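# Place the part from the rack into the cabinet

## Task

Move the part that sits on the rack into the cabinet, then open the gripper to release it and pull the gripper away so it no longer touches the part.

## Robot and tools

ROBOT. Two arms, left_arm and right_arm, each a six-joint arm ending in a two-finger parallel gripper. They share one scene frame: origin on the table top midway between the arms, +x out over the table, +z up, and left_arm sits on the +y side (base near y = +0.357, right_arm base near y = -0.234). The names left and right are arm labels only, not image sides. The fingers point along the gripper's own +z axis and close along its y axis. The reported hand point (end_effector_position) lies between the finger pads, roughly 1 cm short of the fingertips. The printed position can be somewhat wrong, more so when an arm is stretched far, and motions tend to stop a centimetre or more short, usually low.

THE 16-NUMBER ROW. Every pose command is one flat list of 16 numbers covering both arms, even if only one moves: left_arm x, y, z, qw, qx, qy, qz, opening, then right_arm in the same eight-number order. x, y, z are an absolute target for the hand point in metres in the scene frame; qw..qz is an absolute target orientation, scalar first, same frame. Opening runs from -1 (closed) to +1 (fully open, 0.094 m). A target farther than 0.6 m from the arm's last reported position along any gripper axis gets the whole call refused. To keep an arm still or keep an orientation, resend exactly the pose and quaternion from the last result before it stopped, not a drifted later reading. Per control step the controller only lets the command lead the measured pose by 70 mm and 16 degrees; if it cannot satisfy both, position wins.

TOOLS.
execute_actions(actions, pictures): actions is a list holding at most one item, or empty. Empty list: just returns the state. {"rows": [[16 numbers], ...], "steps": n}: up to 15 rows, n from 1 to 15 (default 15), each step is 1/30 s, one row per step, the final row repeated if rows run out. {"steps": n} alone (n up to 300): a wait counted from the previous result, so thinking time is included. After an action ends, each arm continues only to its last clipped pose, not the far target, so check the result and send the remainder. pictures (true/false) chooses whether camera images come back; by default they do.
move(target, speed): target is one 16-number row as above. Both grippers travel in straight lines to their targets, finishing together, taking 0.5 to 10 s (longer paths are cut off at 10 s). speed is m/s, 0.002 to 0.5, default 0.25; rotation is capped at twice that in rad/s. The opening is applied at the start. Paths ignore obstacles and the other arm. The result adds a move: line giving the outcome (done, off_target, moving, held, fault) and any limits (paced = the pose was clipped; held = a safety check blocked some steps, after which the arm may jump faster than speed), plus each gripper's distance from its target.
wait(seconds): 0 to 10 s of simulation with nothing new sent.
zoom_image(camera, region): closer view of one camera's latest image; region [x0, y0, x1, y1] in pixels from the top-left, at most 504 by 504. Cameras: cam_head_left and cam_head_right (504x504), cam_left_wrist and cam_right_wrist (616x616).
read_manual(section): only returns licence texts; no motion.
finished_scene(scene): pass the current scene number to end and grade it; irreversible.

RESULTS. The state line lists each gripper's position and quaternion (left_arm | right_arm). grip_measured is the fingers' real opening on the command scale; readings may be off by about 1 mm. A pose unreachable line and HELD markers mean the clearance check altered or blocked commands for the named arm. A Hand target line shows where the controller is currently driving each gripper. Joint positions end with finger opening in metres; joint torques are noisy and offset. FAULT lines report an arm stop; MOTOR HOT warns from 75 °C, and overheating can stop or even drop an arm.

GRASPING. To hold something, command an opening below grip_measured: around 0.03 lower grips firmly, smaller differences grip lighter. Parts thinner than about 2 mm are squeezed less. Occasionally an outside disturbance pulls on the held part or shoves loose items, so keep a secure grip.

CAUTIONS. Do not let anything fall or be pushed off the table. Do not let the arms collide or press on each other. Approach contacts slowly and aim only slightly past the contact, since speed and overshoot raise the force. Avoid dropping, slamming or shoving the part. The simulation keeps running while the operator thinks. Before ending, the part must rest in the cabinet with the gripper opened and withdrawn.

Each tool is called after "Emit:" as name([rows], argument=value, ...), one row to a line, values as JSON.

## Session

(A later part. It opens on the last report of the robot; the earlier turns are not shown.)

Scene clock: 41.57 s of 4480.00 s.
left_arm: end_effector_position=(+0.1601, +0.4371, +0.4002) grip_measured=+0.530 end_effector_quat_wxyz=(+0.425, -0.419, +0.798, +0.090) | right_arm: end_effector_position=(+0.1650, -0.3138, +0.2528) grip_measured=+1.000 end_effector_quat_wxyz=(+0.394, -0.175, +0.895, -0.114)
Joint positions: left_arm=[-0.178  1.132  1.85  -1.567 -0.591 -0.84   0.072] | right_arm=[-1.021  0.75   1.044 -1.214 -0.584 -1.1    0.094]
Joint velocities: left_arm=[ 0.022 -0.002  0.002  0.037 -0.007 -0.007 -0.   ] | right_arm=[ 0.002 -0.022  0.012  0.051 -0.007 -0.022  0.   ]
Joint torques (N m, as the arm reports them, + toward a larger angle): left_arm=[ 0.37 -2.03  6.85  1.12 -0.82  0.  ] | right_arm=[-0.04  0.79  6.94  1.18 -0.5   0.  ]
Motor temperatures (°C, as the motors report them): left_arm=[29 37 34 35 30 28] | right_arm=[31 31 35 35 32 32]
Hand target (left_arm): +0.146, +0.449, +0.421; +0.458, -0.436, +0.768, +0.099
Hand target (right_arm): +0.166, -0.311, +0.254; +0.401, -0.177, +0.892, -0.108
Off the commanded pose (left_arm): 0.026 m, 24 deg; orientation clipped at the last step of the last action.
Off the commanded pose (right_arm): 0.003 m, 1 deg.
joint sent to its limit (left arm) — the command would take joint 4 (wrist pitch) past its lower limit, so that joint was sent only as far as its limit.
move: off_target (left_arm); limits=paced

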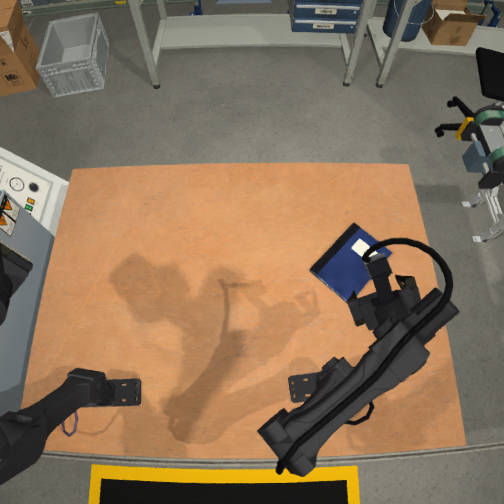

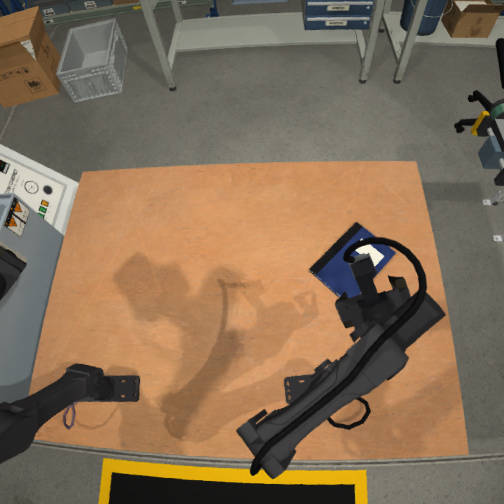

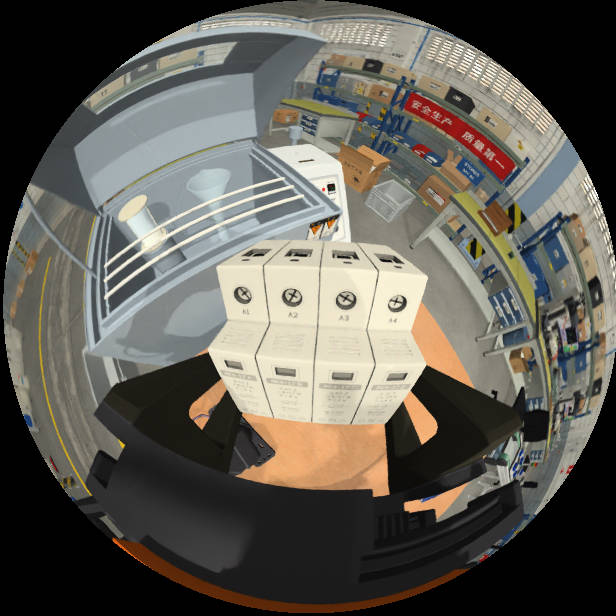

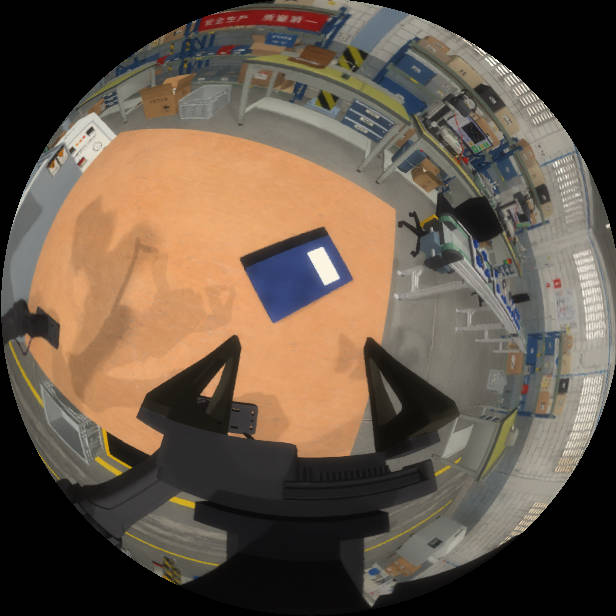

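Emit:
move(target=[0.324,0.275,0.13,0,0.035,0.999,0,0.45,0.1664,-0.3113,0.2542,0.401,-0.177,0.892,-0.108,1])

Emit:
move(target=[0.324,0.275,0.042,0,0.035,0.999,0,0.45,0.1664,-0.3113,0.2542,0.401,-0.177,0.892,-0.108,1], speed=0.08)

Scene clock: 55.00 s of 4480.00 s.
left_arm: end_effector_position=(+0.3196, +0.2823, +0.1035) grip_measured=+0.530 end_effector_quat_wxyz=(-0.031, +0.024, +0.999, +0.007) | right_arm: end_effector_position=(+0.1649, -0.3138, +0.2528) grip_measured=+1.000 end_effector_quat_wxyz=(+0.394, -0.175, +0.895, -0.114)
Joint positions: left_arm=[-0.282  2.029  1.774 -1.378 -0.002 -0.158  0.072] | right_arm=[-1.021  0.75   1.044 -1.214 -0.584 -1.1    0.094]
Joint velocities: left_arm=[-0.002 -0.017 -0.012 -0.022  0.007 -0.007 -0.   ] | right_arm=[ 0.007 -0.012  0.022  0.037 -0.022  0.022  0.   ]
Joint torques (N m, as the arm reports them, + toward a larger angle): left_arm=[ -0.56 -11.25   8.35  -0.12   0.03   0.11] | right_arm=[-0.01  0.79  6.92  1.18 -0.53  0.  ]
Motor temperatures (°C, as the motors report them): left_arm=[29 35 34 36 31 28] | right_arm=[31 31 35 35 32 32]
Hand target (left_arm): +0.326, +0.277, +0.127; +0.001, +0.033, +0.999, -0.003
Hand target (right_arm): +0.166, -0.311, +0.254; +0.401, -0.177, +0.892, -0.108
Off the commanded pose (left_arm): 0.028 m, 4 deg.
Off the commanded pose (right_arm): 0.003 m, 1 deg.
After step 90, 7.13 s passed at rest.
move: off_target (left_arm)

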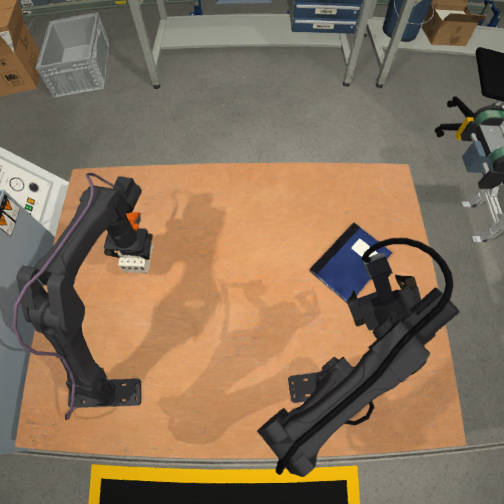

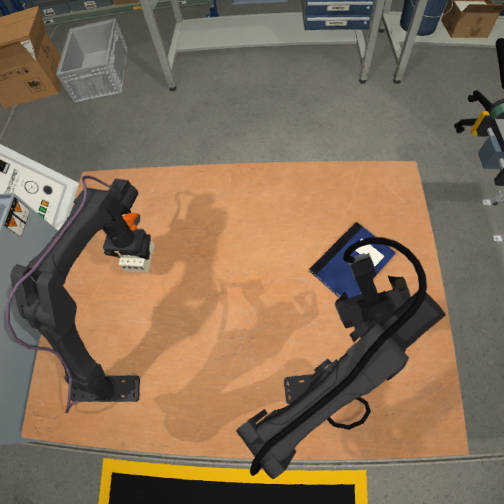

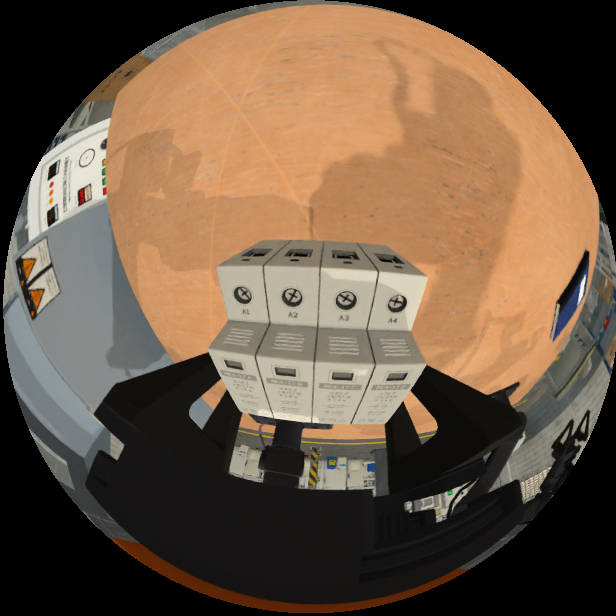

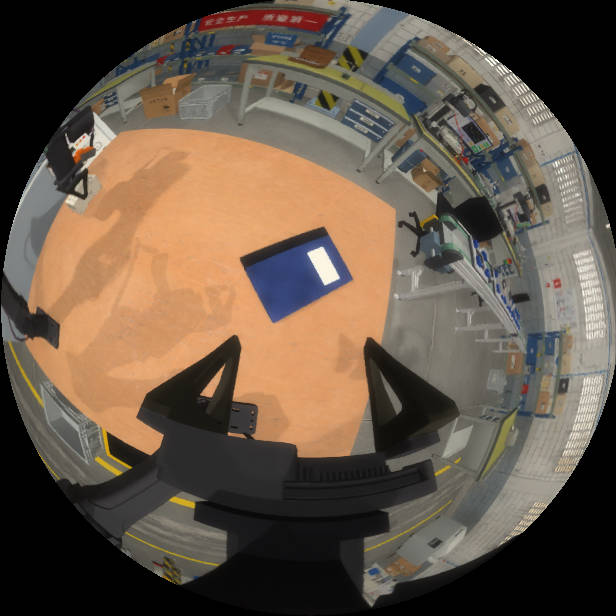

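Scene clock: 56.50 s of 4480.00 s.
left_arm: end_effector_position=(+0.3164, +0.2812, +0.0384) grip_measured=+0.530 end_effector_quat_wxyz=(-0.025, +0.026, +0.999, +0.005) | right_arm: end_effector_position=(+0.1649, -0.3138, +0.2528) grip_measured=+1.000 end_effector_quat_wxyz=(+0.394, -0.175, +0.895, -0.114)
Joint positions: left_arm=[-0.287  2.044  1.534 -1.113 -0.001 -0.157  0.072] | right_arm=[-1.021  0.75   1.044 -1.214 -0.584 -1.1    0.094]
Joint velocities: left_arm=[ 0.002 -0.007 -0.012  0.081 -0.037  0.007 -0.001] | right_arm=[0.007 0.007 0.007 0.051 0.051 0.022 0.   ]
Joint torques (N m, as the arm reports them, + toward a larger angle): left_arm=[-0.87 -9.9   4.62  0.45 -0.03  0.07] | right_arm=[-0.01  0.74  6.89  1.18 -0.54 -0.01]
Motor temperatures (°C, as the motors report them): left_arm=[29 35 34 36 31 28] | right_arm=[31 31 35 35 32 32]
Hand target (left_arm): +0.324, +0.275, +0.042; -0.000, +0.035, +0.999, +0.000
Hand target (right_arm): +0.166, -0.311, +0.254; +0.401, -0.177, +0.892, -0.108
Off the commanded pose (left_arm): 0.010 m, 3 deg.
Off the commanded pose (right_arm): 0.003 m, 1 deg.
move: off_target (left_arm)

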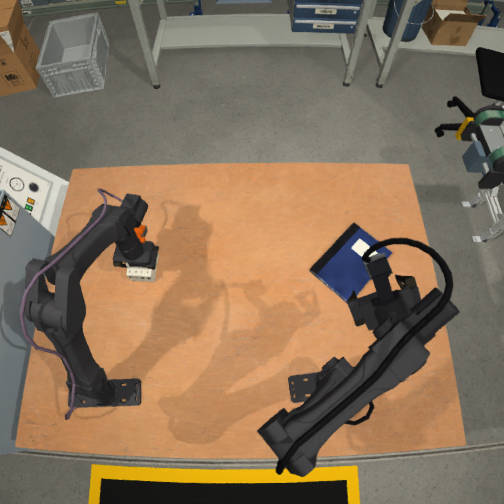

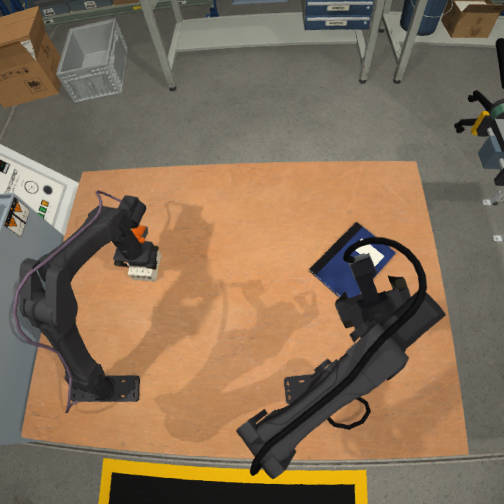

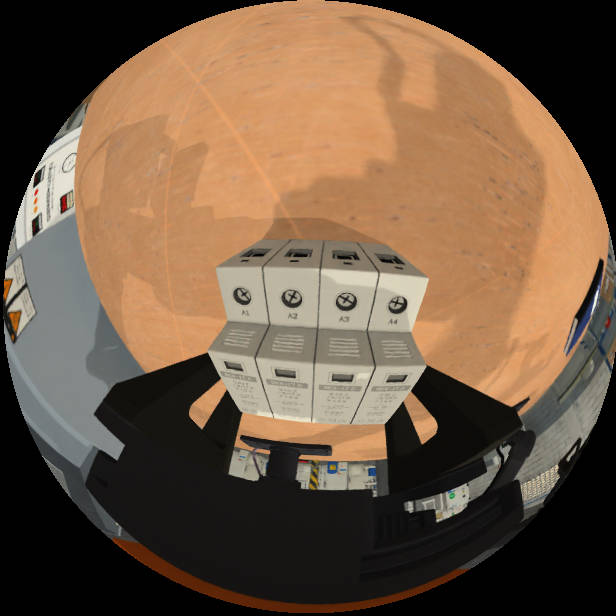

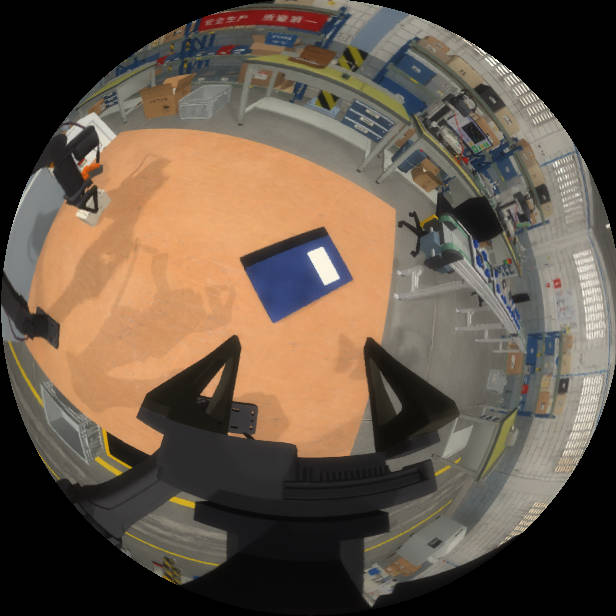

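Emit:
move(target=[0.322,0.279,0.046,0,0.026,0.999,0,1,0.1664,-0.3113,0.2542,0.401,-0.177,0.892,-0.108,1])

Emit:
move(target=[0.32,0.28,0.045,0.462,0.023,0.887,-0.012,1,0.1664,-0.3113,0.2542,0.401,-0.177,0.892,-0.108,1], speed=0.2)

Scene clock: 59.57 s of 4480.00 s.
left_arm: end_effector_position=(+0.3165, +0.2811, +0.0357) grip_measured=+1.000 end_effector_quat_wxyz=(-0.024, +0.026, +0.999, +0.005) | right_arm: end_effector_position=(+0.1649, -0.3139, +0.2528) grip_measured=+1.000 end_effector_quat_wxyz=(+0.394, -0.175, +0.895, -0.114)
Joint positions: left_arm=[-0.287  2.044  1.523 -1.098 -0.001 -0.157  0.094] | right_arm=[-1.021  0.75   1.044 -1.214 -0.584 -1.1    0.094]
Joint velocities: left_arm=[-0.002 -0.012 -0.002  0.066 -0.051 -0.007  0.   ] | right_arm=[ 0.012 -0.007 -0.007 -0.022 -0.051 -0.051  0.   ]
Joint torques (N m, as the arm reports them, + toward a larger angle): left_arm=[ -0.15 -11.03   4.85   0.22  -0.02   0.01] | right_arm=[ 0.    0.79  6.9   1.18 -0.52 -0.02]
Motor temperatures (°C, as the motors report them): left_arm=[29 36 34 35 31 28] | right_arm=[31 31 35 35 32 32]
Hand target (left_arm): +0.322, +0.279, +0.046; -0.000, +0.026, +1.000, +0.000
Hand target (right_arm): +0.166, -0.311, +0.254; +0.401, -0.177, +0.892, -0.108
Off the commanded pose (left_arm): 0.012 m, 3 deg.
Off the commanded pose (right_arm): 0.003 m, 1 deg.
move: off_target (left_arm)

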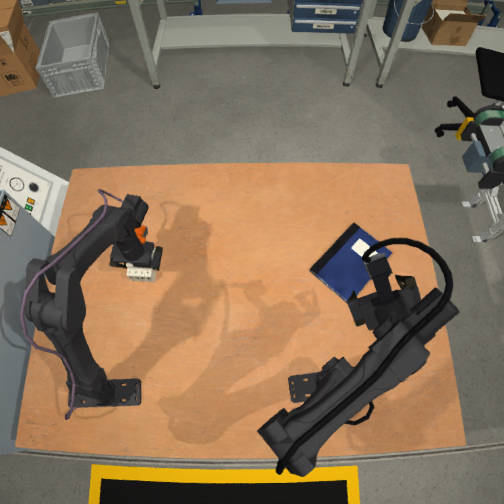

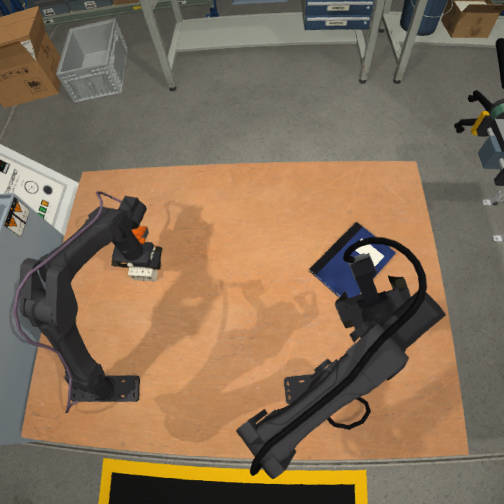

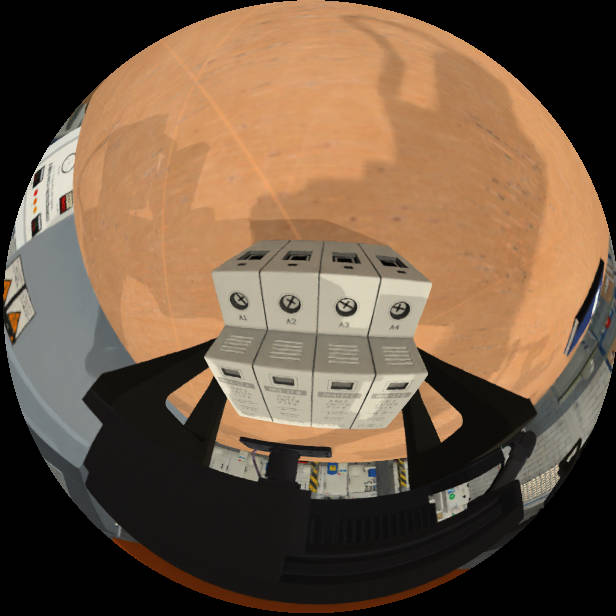

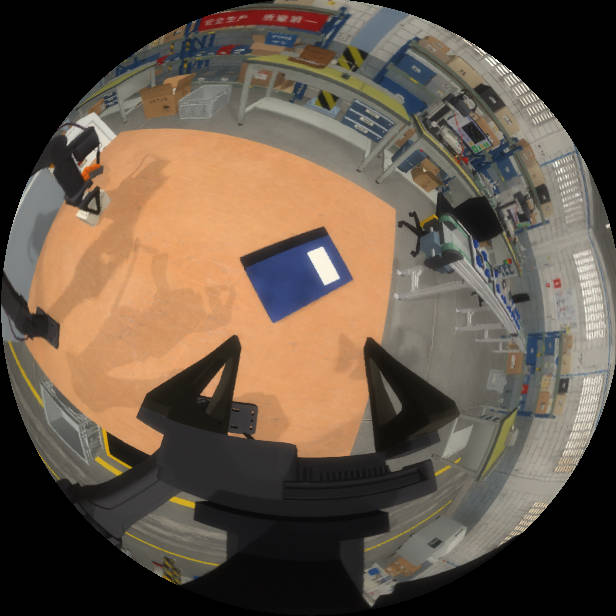

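Scene clock: 62.83 s of 4480.00 s.
left_arm: end_effector_position=(+0.3187, +0.2814, +0.0452) grip_measured=+1.000 end_effector_quat_wxyz=(+0.453, +0.022, +0.891, -0.013) | right_arm: end_effector_position=(+0.1649, -0.3138, +0.2528) grip_measured=+1.000 end_effector_quat_wxyz=(+0.394, -0.175, +0.895, -0.114)
Joint positions: left_arm=[-0.38   1.529  0.437  0.447 -0.201 -0.154  0.094] | right_arm=[-1.021  0.75   1.044 -1.214 -0.584 -1.1    0.094]
Joint velocities: left_arm=[ 0.007 -0.017 -0.007 -0.022 -0.037  0.081  0.   ] | right_arm=[-0.002 -0.002 -0.007 -0.007 -0.007  0.081  0.   ]
Joint torques (N m, as the arm reports them, + toward a larger angle): left_arm=[-0.68 -3.95  4.59  1.67 -0.22  0.07] | right_arm=[ 0.03  0.75  6.97  1.18 -0.51 -0.01]
Motor temperatures (°C, as the motors report them): left_arm=[29 37 34 36 31 28] | right_arm=[31 31 35 35 32 32]
Hand target (left_arm): +0.320, +0.280, +0.047; +0.461, +0.027, +0.887, -0.010
Hand target (right_arm): +0.166, -0.311, +0.254; +0.401, -0.177, +0.892, -0.108
Off the commanded pose (left_arm): 0.002 m, 1 deg.
Off the commanded pose (right_arm): 0.003 m, 1 deg.
move: done

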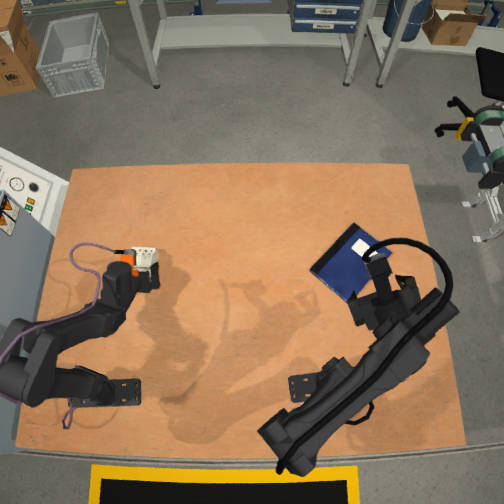

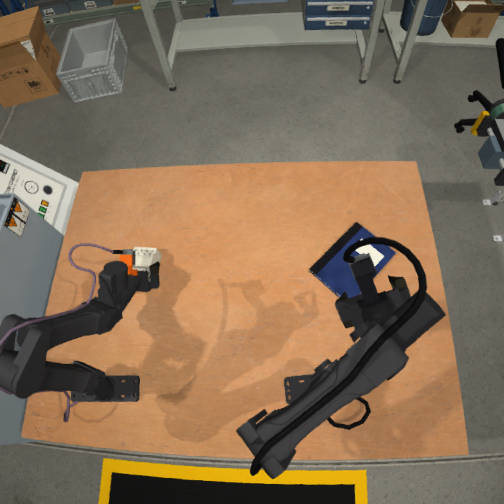

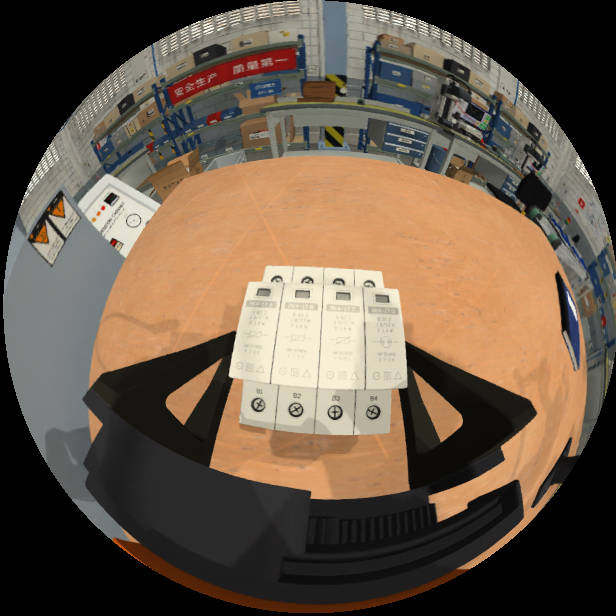

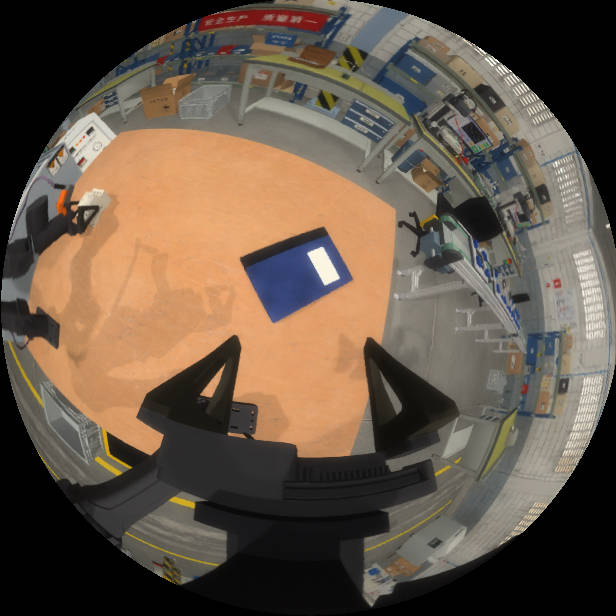

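Lower slightly and grip.

Emit:
move(target=[0.32,0.28,0.036,0.462,0.023,0.887,-0.012,1,0.1664,-0.3113,0.2542,0.401,-0.177,0.892,-0.108,1], speed=0.1)

Emit:
move(target=[0.32,0.28,0.036,0.462,0.023,0.887,-0.012,0.45,0.1664,-0.3113,0.2542,0.401,-0.177,0.892,-0.108,1])

Emit:
move(target=[0.25,0.33,0.42,0.462,0.023,0.887,-0.012,0.45,0.1664,-0.3113,0.2542,0.401,-0.177,0.892,-0.108,1], speed=0.2)

Scene clock: 65.20 s of 4480.00 s.
left_arm: end_effector_position=(+0.3187, +0.2814, +0.0339) grip_measured=+1.000 end_effector_quat_wxyz=(+0.453, +0.022, +0.891, -0.013) | right_arm: end_effector_position=(+0.1649, -0.3138, +0.2528) grip_measured=+1.000 end_effector_quat_wxyz=(+0.394, -0.175, +0.895, -0.114)
Joint positions: left_arm=[-0.38   1.583  0.417  0.522 -0.201 -0.154  0.094] | right_arm=[-1.021  0.75   1.044 -1.214 -0.584 -1.1    0.094]
Joint velocities: left_arm=[-0.007 -0.012 -0.007  0.007  0.022 -0.037  0.   ] | right_arm=[-0.002  0.007  0.007 -0.037  0.022 -0.007  0.   ]
Joint torques (N m, as the arm reports them, + toward a larger angle): left_arm=[-0.52 -4.14  4.32  1.62 -0.2   0.04] | right_arm=[-0.02  0.76  6.94  1.18 -0.51 -0.01]
Motor temperatures (°C, as the motors report them): left_arm=[29 36 34 36 31 28] | right_arm=[31 31 35 35 32 32]
Hand target (left_arm): +0.320, +0.280, +0.036; +0.462, +0.023, +0.887, -0.012
Hand target (right_arm): +0.166, -0.311, +0.254; +0.401, -0.177, +0.892, -0.108
Off the commanded pose (left_arm): 0.003 m, 1 deg.
Off the commanded pose (right_arm): 0.003 m, 1 deg.
move: done

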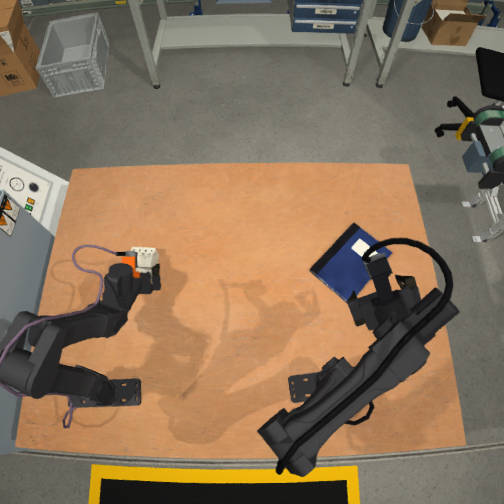

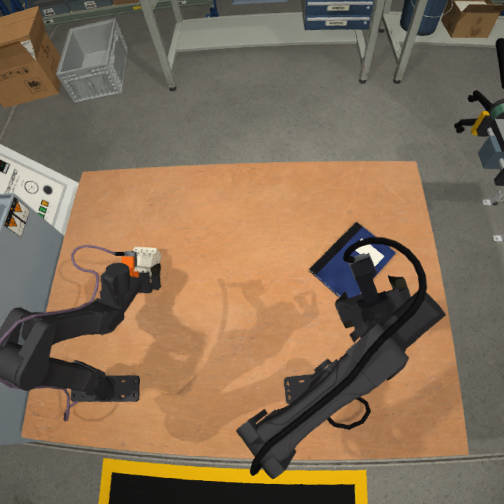

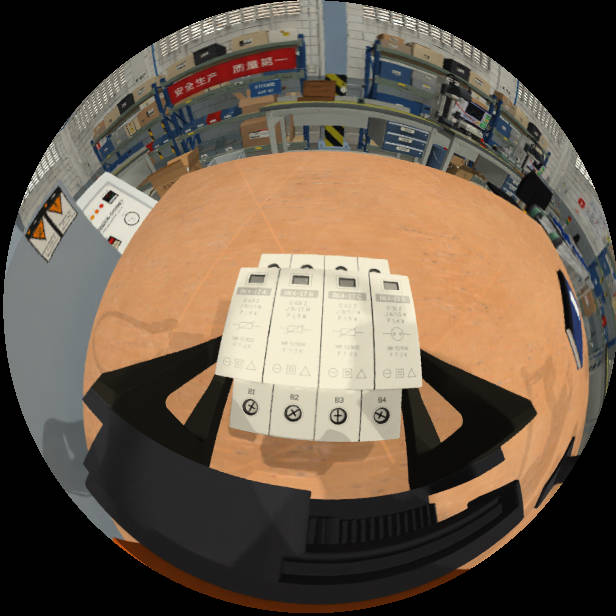

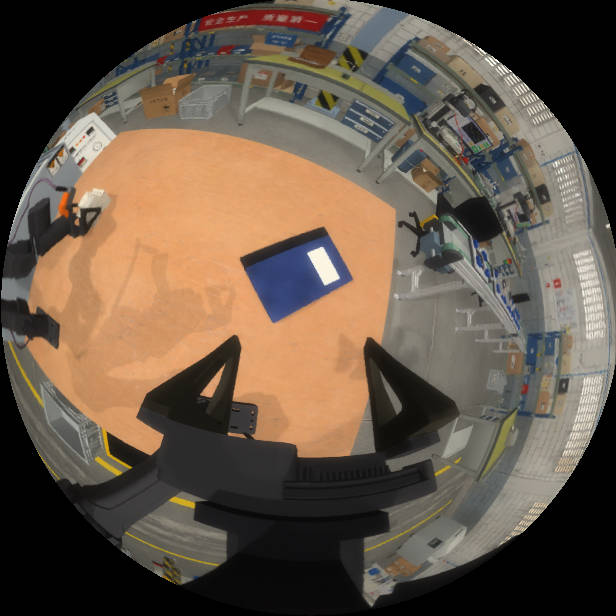

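Scene clock: 65.90 s of 4480.00 s.
left_arm: end_effector_position=(+0.3186, +0.2809, +0.0337) grip_measured=+0.529 end_effector_quat_wxyz=(+0.453, +0.022, +0.891, -0.015) | right_arm: end_effector_position=(+0.1649, -0.3139, +0.2528) grip_measured=+1.000 end_effector_quat_wxyz=(+0.394, -0.175, +0.895, -0.114)
Joint positions: left_arm=[-0.38   1.583  0.417  0.521 -0.198 -0.154  0.072] | right_arm=[-1.021  0.75   1.044 -1.214 -0.584 -1.1    0.094]
Joint velocities: left_arm=[ 0.002 -0.017 -0.002  0.022 -0.007  0.007  0.001] | right_arm=[-0.007  0.002 -0.007  0.022 -0.022 -0.007  0.   ]
Joint torques (N m, as the arm reports them, + toward a larger angle): left_arm=[-0.55 -4.23  4.33  1.65 -0.21  0.05] | right_arm=[ 0.04  0.74  6.91  1.19 -0.53 -0.01]
Motor temperatures (°C, as the motors report them): left_arm=[29 36 33 37 31 28] | right_arm=[31 31 35 35 32 32]
Hand target (left_arm): +0.320, +0.280, +0.036; +0.461, +0.023, +0.887, -0.012
Hand target (right_arm): +0.166, -0.311, +0.254; +0.401, -0.177, +0.892, -0.108
Off the commanded pose (left_arm): 0.003 m, 1 deg.
Off the commanded pose (right_arm): 0.003 m, 1 deg.
move: done

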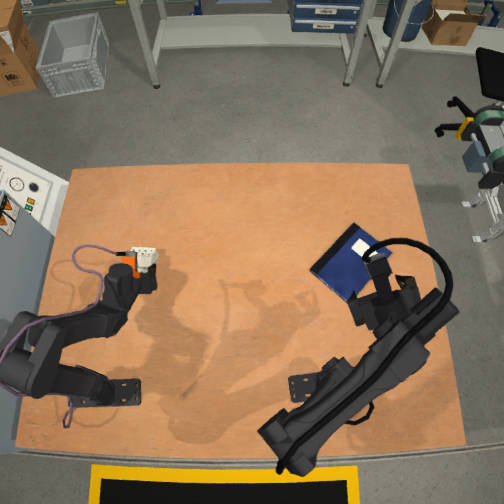

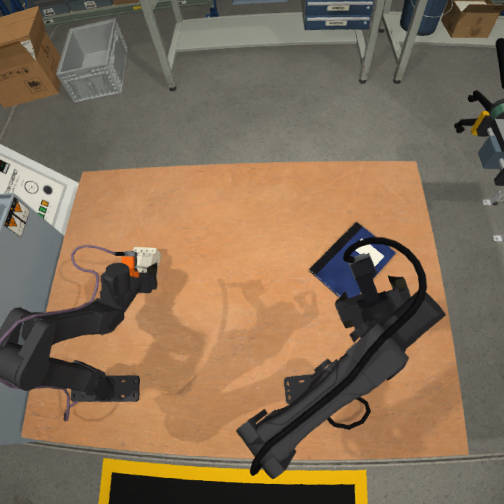

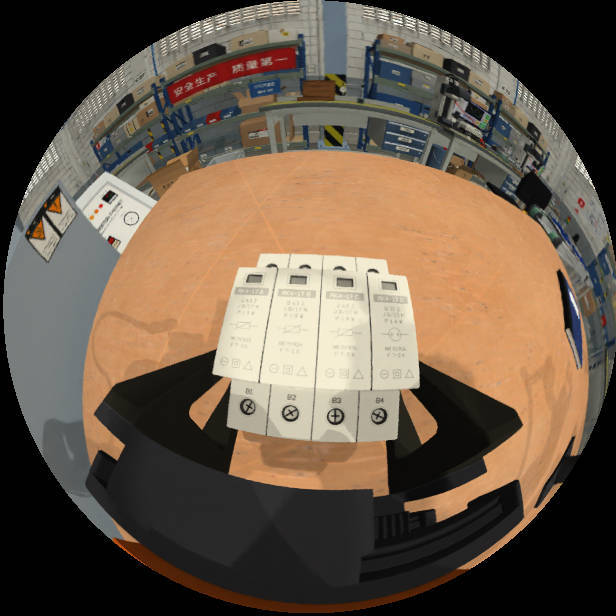

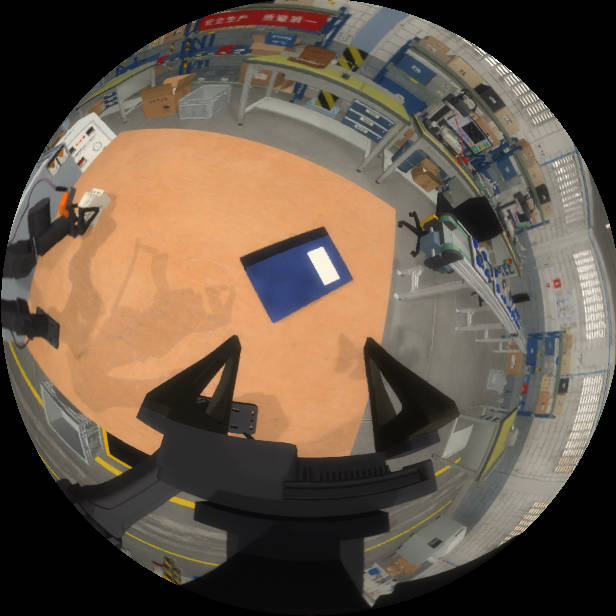

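Scene clock: 68.63 s of 4480.00 s.
left_arm: end_effector_position=(+0.2367, +0.3292, +0.3857) grip_measured=+0.529 end_effector_quat_wxyz=(+0.400, +0.026, +0.916, -0.007) | right_arm: end_effector_position=(+0.1649, -0.3138, +0.2528) grip_measured=+1.000 end_effector_quat_wxyz=(+0.394, -0.175, +0.895, -0.114)
Joint positions: left_arm=[-0.228  1.236  1.831 -1.346 -0.078 -0.06   0.072] | right_arm=[-1.021  0.75   1.044 -1.214 -0.584 -1.1    0.094]
Joint velocities: left_arm=[-0.022 -0.017  0.002 -0.007  0.022 -0.007 -0.001] | right_arm=[ 0.002 -0.002  0.002  0.081 -0.037 -0.037  0.   ]
Joint torques (N m, as the arm reports them, + toward a larger angle): left_arm=[ 0.7  -2.7   7.8   2.08 -0.04  0.1 ] | right_arm=[ 0.    0.71  6.95  1.2  -0.52 -0.01]
Motor temperatures (°C, as the motors report them): left_arm=[29 36 34 38 31 28] | right_arm=[31 31 35 35 32 32]
Hand target (left_arm): +0.244, +0.331, +0.421; +0.462, +0.023, +0.887, -0.011
Hand target (right_arm): +0.166, -0.311, +0.254; +0.401, -0.177, +0.892, -0.108
Off the commanded pose (left_arm): 0.037 m, 8 deg.
Off the commanded pose (right_arm): 0.003 m, 1 deg.
move: off_target (left_arm)

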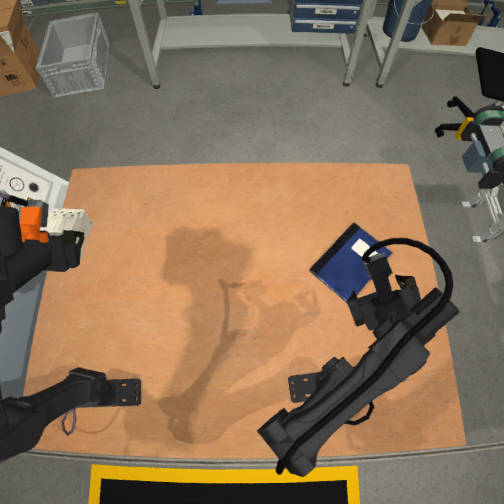

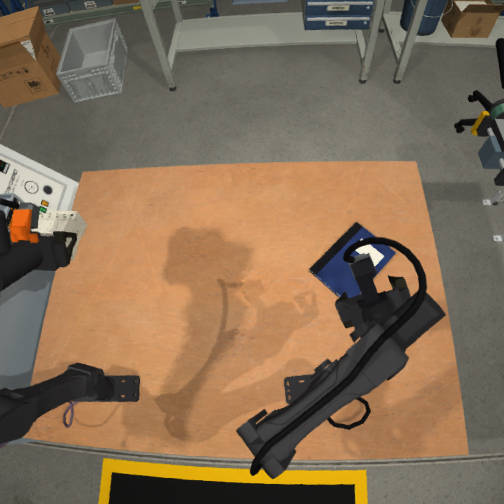

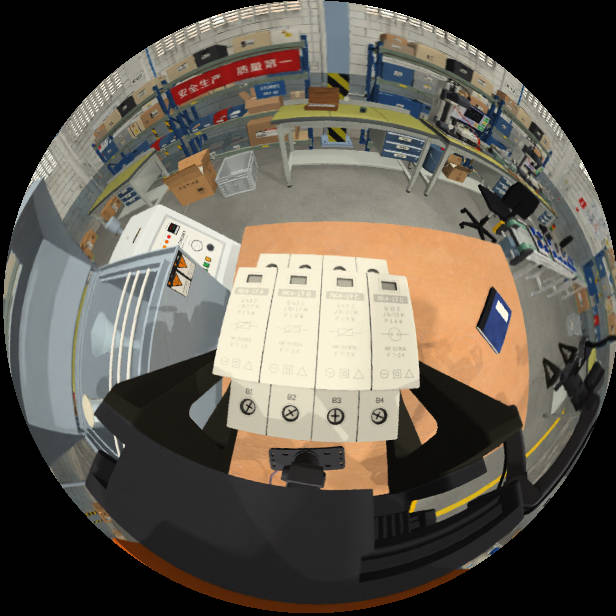

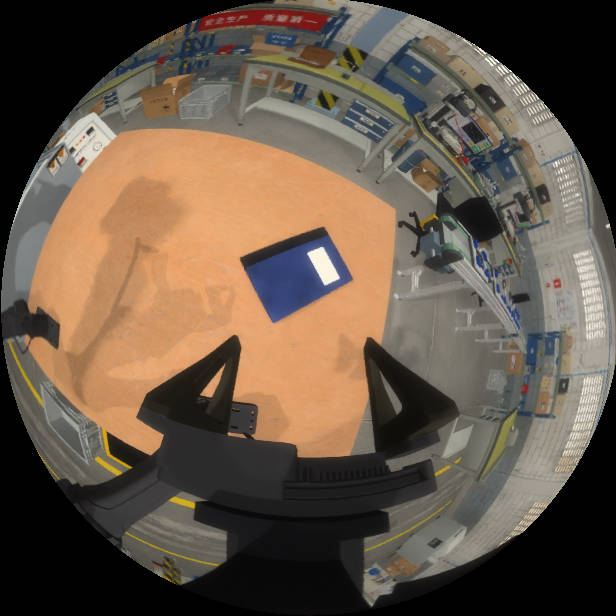

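Emit:
move(target=[0.22,0.48,0.43,0.451,-0.192,0.866,0.1,0.45,0.1664,-0.3113,0.2542,0.401,-0.177,0.892,-0.108,1], speed=0.2)

Emit:
move(target=[0.11,0.6,0.43,0.4,-0.4435,0.768,0.231,0.45,0.1664,-0.3113,0.2542,0.401,-0.177,0.892,-0.108,1], speed=0.15)

Scene clock: 72.70 s of 4480.00 s.
left_arm: end_effector_position=(+0.2031, +0.4734, +0.3903) grip_measured=+0.529 end_effector_quat_wxyz=(+0.378, -0.199, +0.900, +0.087) | right_arm: end_effector_position=(+0.1650, -0.3138, +0.2528) grip_measured=+1.000 end_effector_quat_wxyz=(+0.394, -0.175, +0.895, -0.114)
Joint positions: left_arm=[ 0.346  1.251  1.893 -1.416 -0.016 -0.008  0.072] | right_arm=[-1.021  0.75   1.044 -1.214 -0.584 -1.1    0.094]
Joint velocities: left_arm=[-0.017  0.012 -0.007  0.022  0.066  0.007 -0.   ] | right_arm=[ 0.002  0.002 -0.007 -0.022  0.022 -0.037  0.   ]
Joint torques (N m, as the arm reports them, + toward a larger angle): left_arm=[ 0.67 -2.39  7.77  2.31  0.01  0.1 ] | right_arm=[ 0.01  0.77  6.92  1.21 -0.52  0.  ]
Motor temperatures (°C, as the motors report them): left_arm=[29 35 35 39 31 28] | right_arm=[31 31 35 36 32 32]
Hand target (left_arm): +0.214, +0.479, +0.430; +0.451, -0.191, +0.866, +0.103
Hand target (right_arm): +0.166, -0.311, +0.254; +0.401, -0.177, +0.892, -0.108
Off the commanded pose (left_arm): 0.044 m, 9 deg.
Off the commanded pose (right_arm): 0.003 m, 1 deg.
move: off_target (left_arm)

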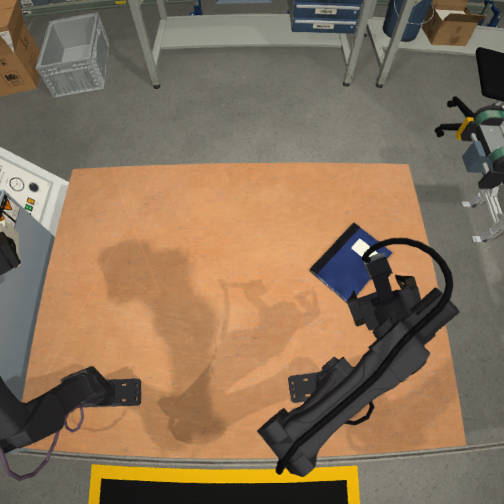

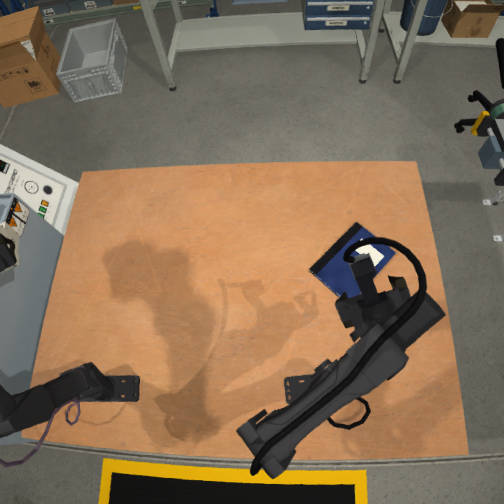

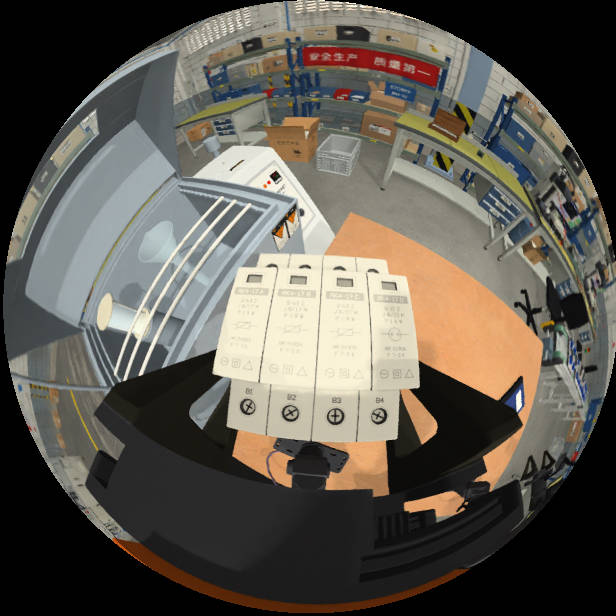

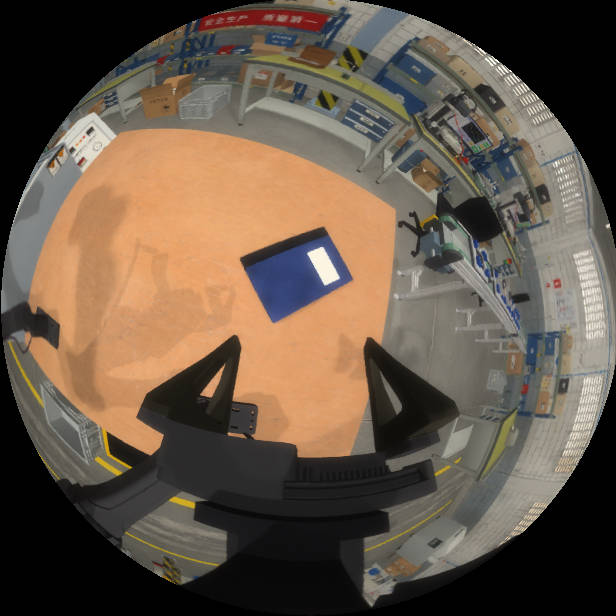

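Scene clock: 75.20 s of 4480.00 s.
left_arm: end_effector_position=(+0.1034, +0.5857, +0.3876) grip_measured=+0.529 end_effector_quat_wxyz=(+0.329, -0.448, +0.808, +0.195) | right_arm: end_effector_position=(+0.1649, -0.3138, +0.2528) grip_measured=+1.000 end_effector_quat_wxyz=(+0.394, -0.175, +0.895, -0.114)
Joint positions: left_arm=[ 0.866  1.251  1.89  -1.427 -0.07  -0.041  0.072] | right_arm=[-1.021  0.75   1.044 -1.214 -0.584 -1.1    0.094]
Joint velocities: left_arm=[ 0.017  0.012 -0.002 -0.066 -0.066 -0.022 -0.   ] | right_arm=[-0.007  0.007 -0.007  0.066  0.022 -0.051  0.   ]
Joint torques (N m, as the arm reports them, + toward a larger angle): left_arm=[ 0.73 -3.12  7.78  2.29 -0.16 -0.05] | right_arm=[-0.01  0.81  6.97  1.18 -0.52 -0.01]
Motor temperatures (°C, as the motors report them): left_arm=[29 35 35 40 31 28] | right_arm=[31 31 35 36 32 32]
Hand target (left_arm): +0.105, +0.596, +0.430; +0.399, -0.443, +0.768, +0.233
Hand target (right_arm): +0.166, -0.311, +0.254; +0.401, -0.177, +0.892, -0.108
Off the commanded pose (left_arm): 0.045 m, 10 deg.
Off the commanded pose (right_arm): 0.003 m, 1 deg.
move: off_target (left_arm)

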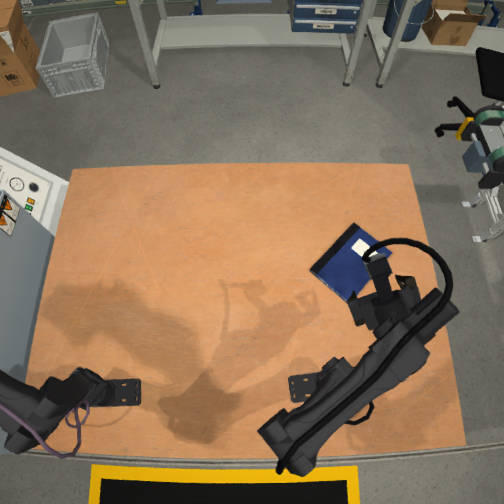

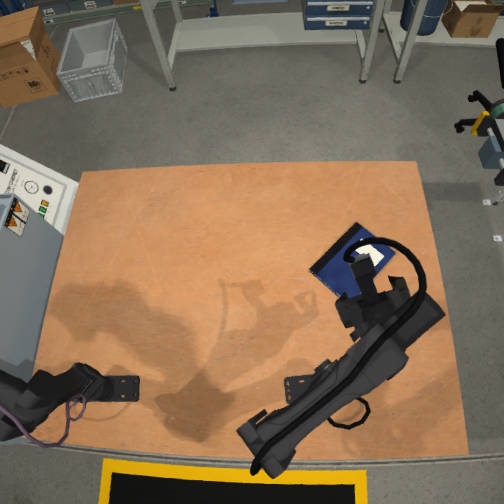

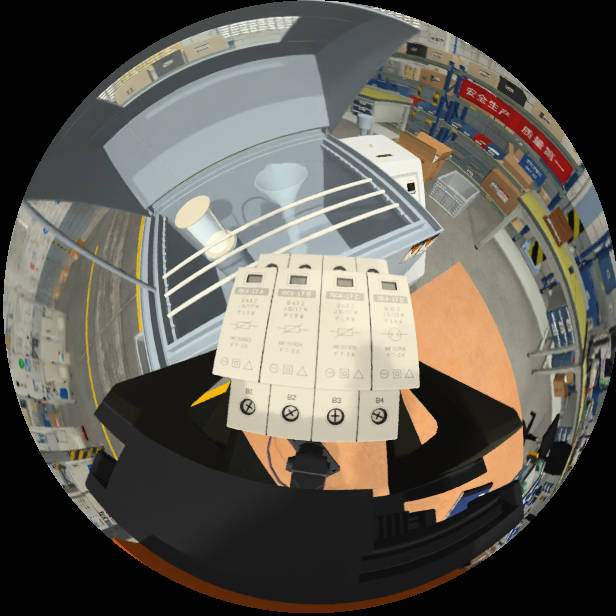

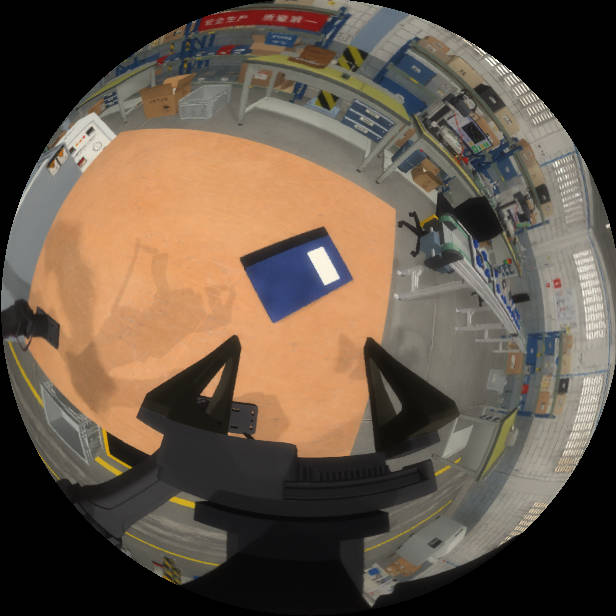

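Emit:
move(target=[0.08,0.67,0.44,0.341,-0.599,0.654,0.312,0.45,0.1664,-0.3113,0.2542,0.401,-0.177,0.892,-0.108,1], speed=0.12)

Scene clock: 79.23 s of 4480.00 s.
left_arm: end_effector_position=(+0.0819, +0.6542, +0.4003) grip_measured=+0.529 end_effector_quat_wxyz=(+0.279, -0.595, +0.702, +0.276) | right_arm: end_effector_position=(+0.1649, -0.3139, +0.2528) grip_measured=+1.000 end_effector_quat_wxyz=(+0.394, -0.175, +0.895, -0.114)
Joint positions: left_arm=[ 0.884  1.484  2.121 -1.473 -0.369 -0.302  0.072] | right_arm=[-1.021  0.75   1.044 -1.214 -0.584 -1.1    0.094]
Joint velocities: left_arm=[-0.002  0.017  0.007 -0.037  0.022 -0.022 -0.001] | right_arm=[ 0.007 -0.017 -0.007  0.066 -0.051 -0.007  0.   ]
Joint torques (N m, as the arm reports them, + toward a larger angle): left_arm=[ 0.77 -4.37  7.77  2.1  -0.57 -0.07] | right_arm=[-0.05  0.75  6.94  1.18 -0.52 -0.01]
Motor temperatures (°C, as the motors report them): left_arm=[29 35 35 41 31 28] | right_arm=[31 31 35 36 32 32]
Hand target (left_arm): +0.077, +0.666, +0.438; +0.340, -0.600, +0.654, +0.311
Hand target (right_arm): +0.166, -0.311, +0.254; +0.401, -0.177, +0.892, -0.108
Off the commanded pose (left_arm): 0.043 m, 10 deg.
Off the commanded pose (right_arm): 0.003 m, 1 deg.
move: off_target (left_arm)

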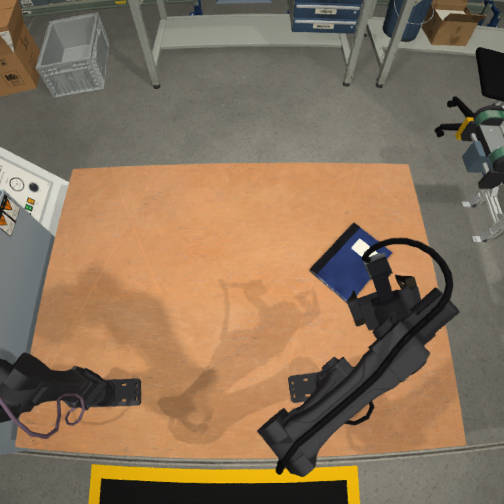

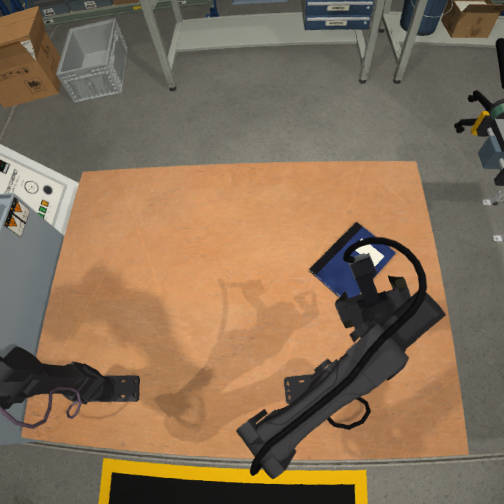

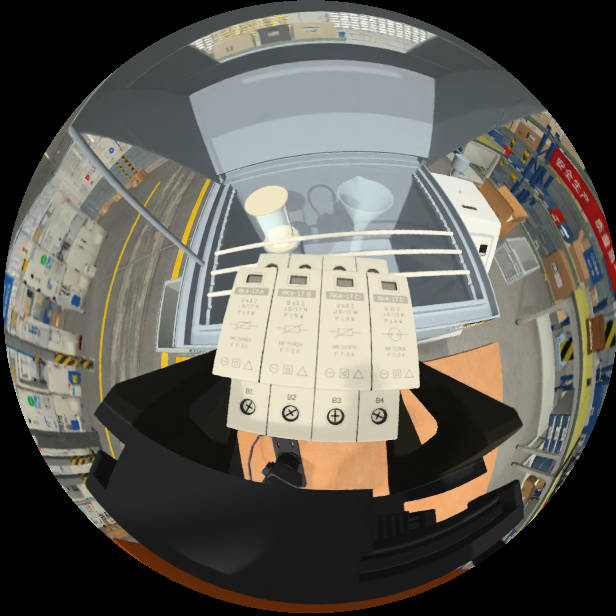

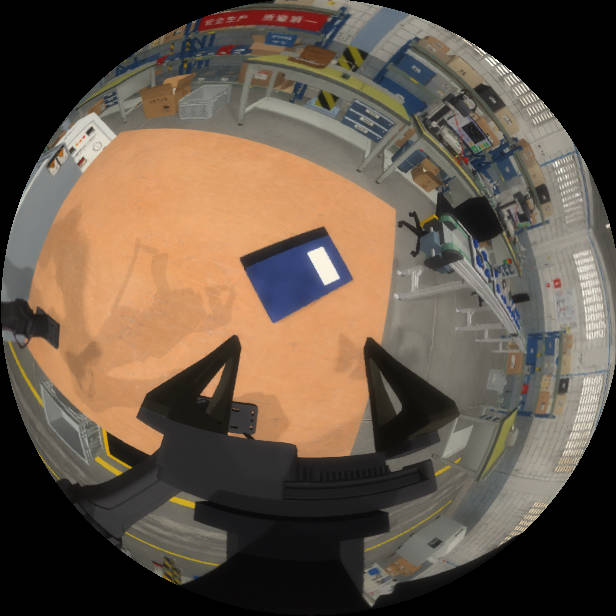

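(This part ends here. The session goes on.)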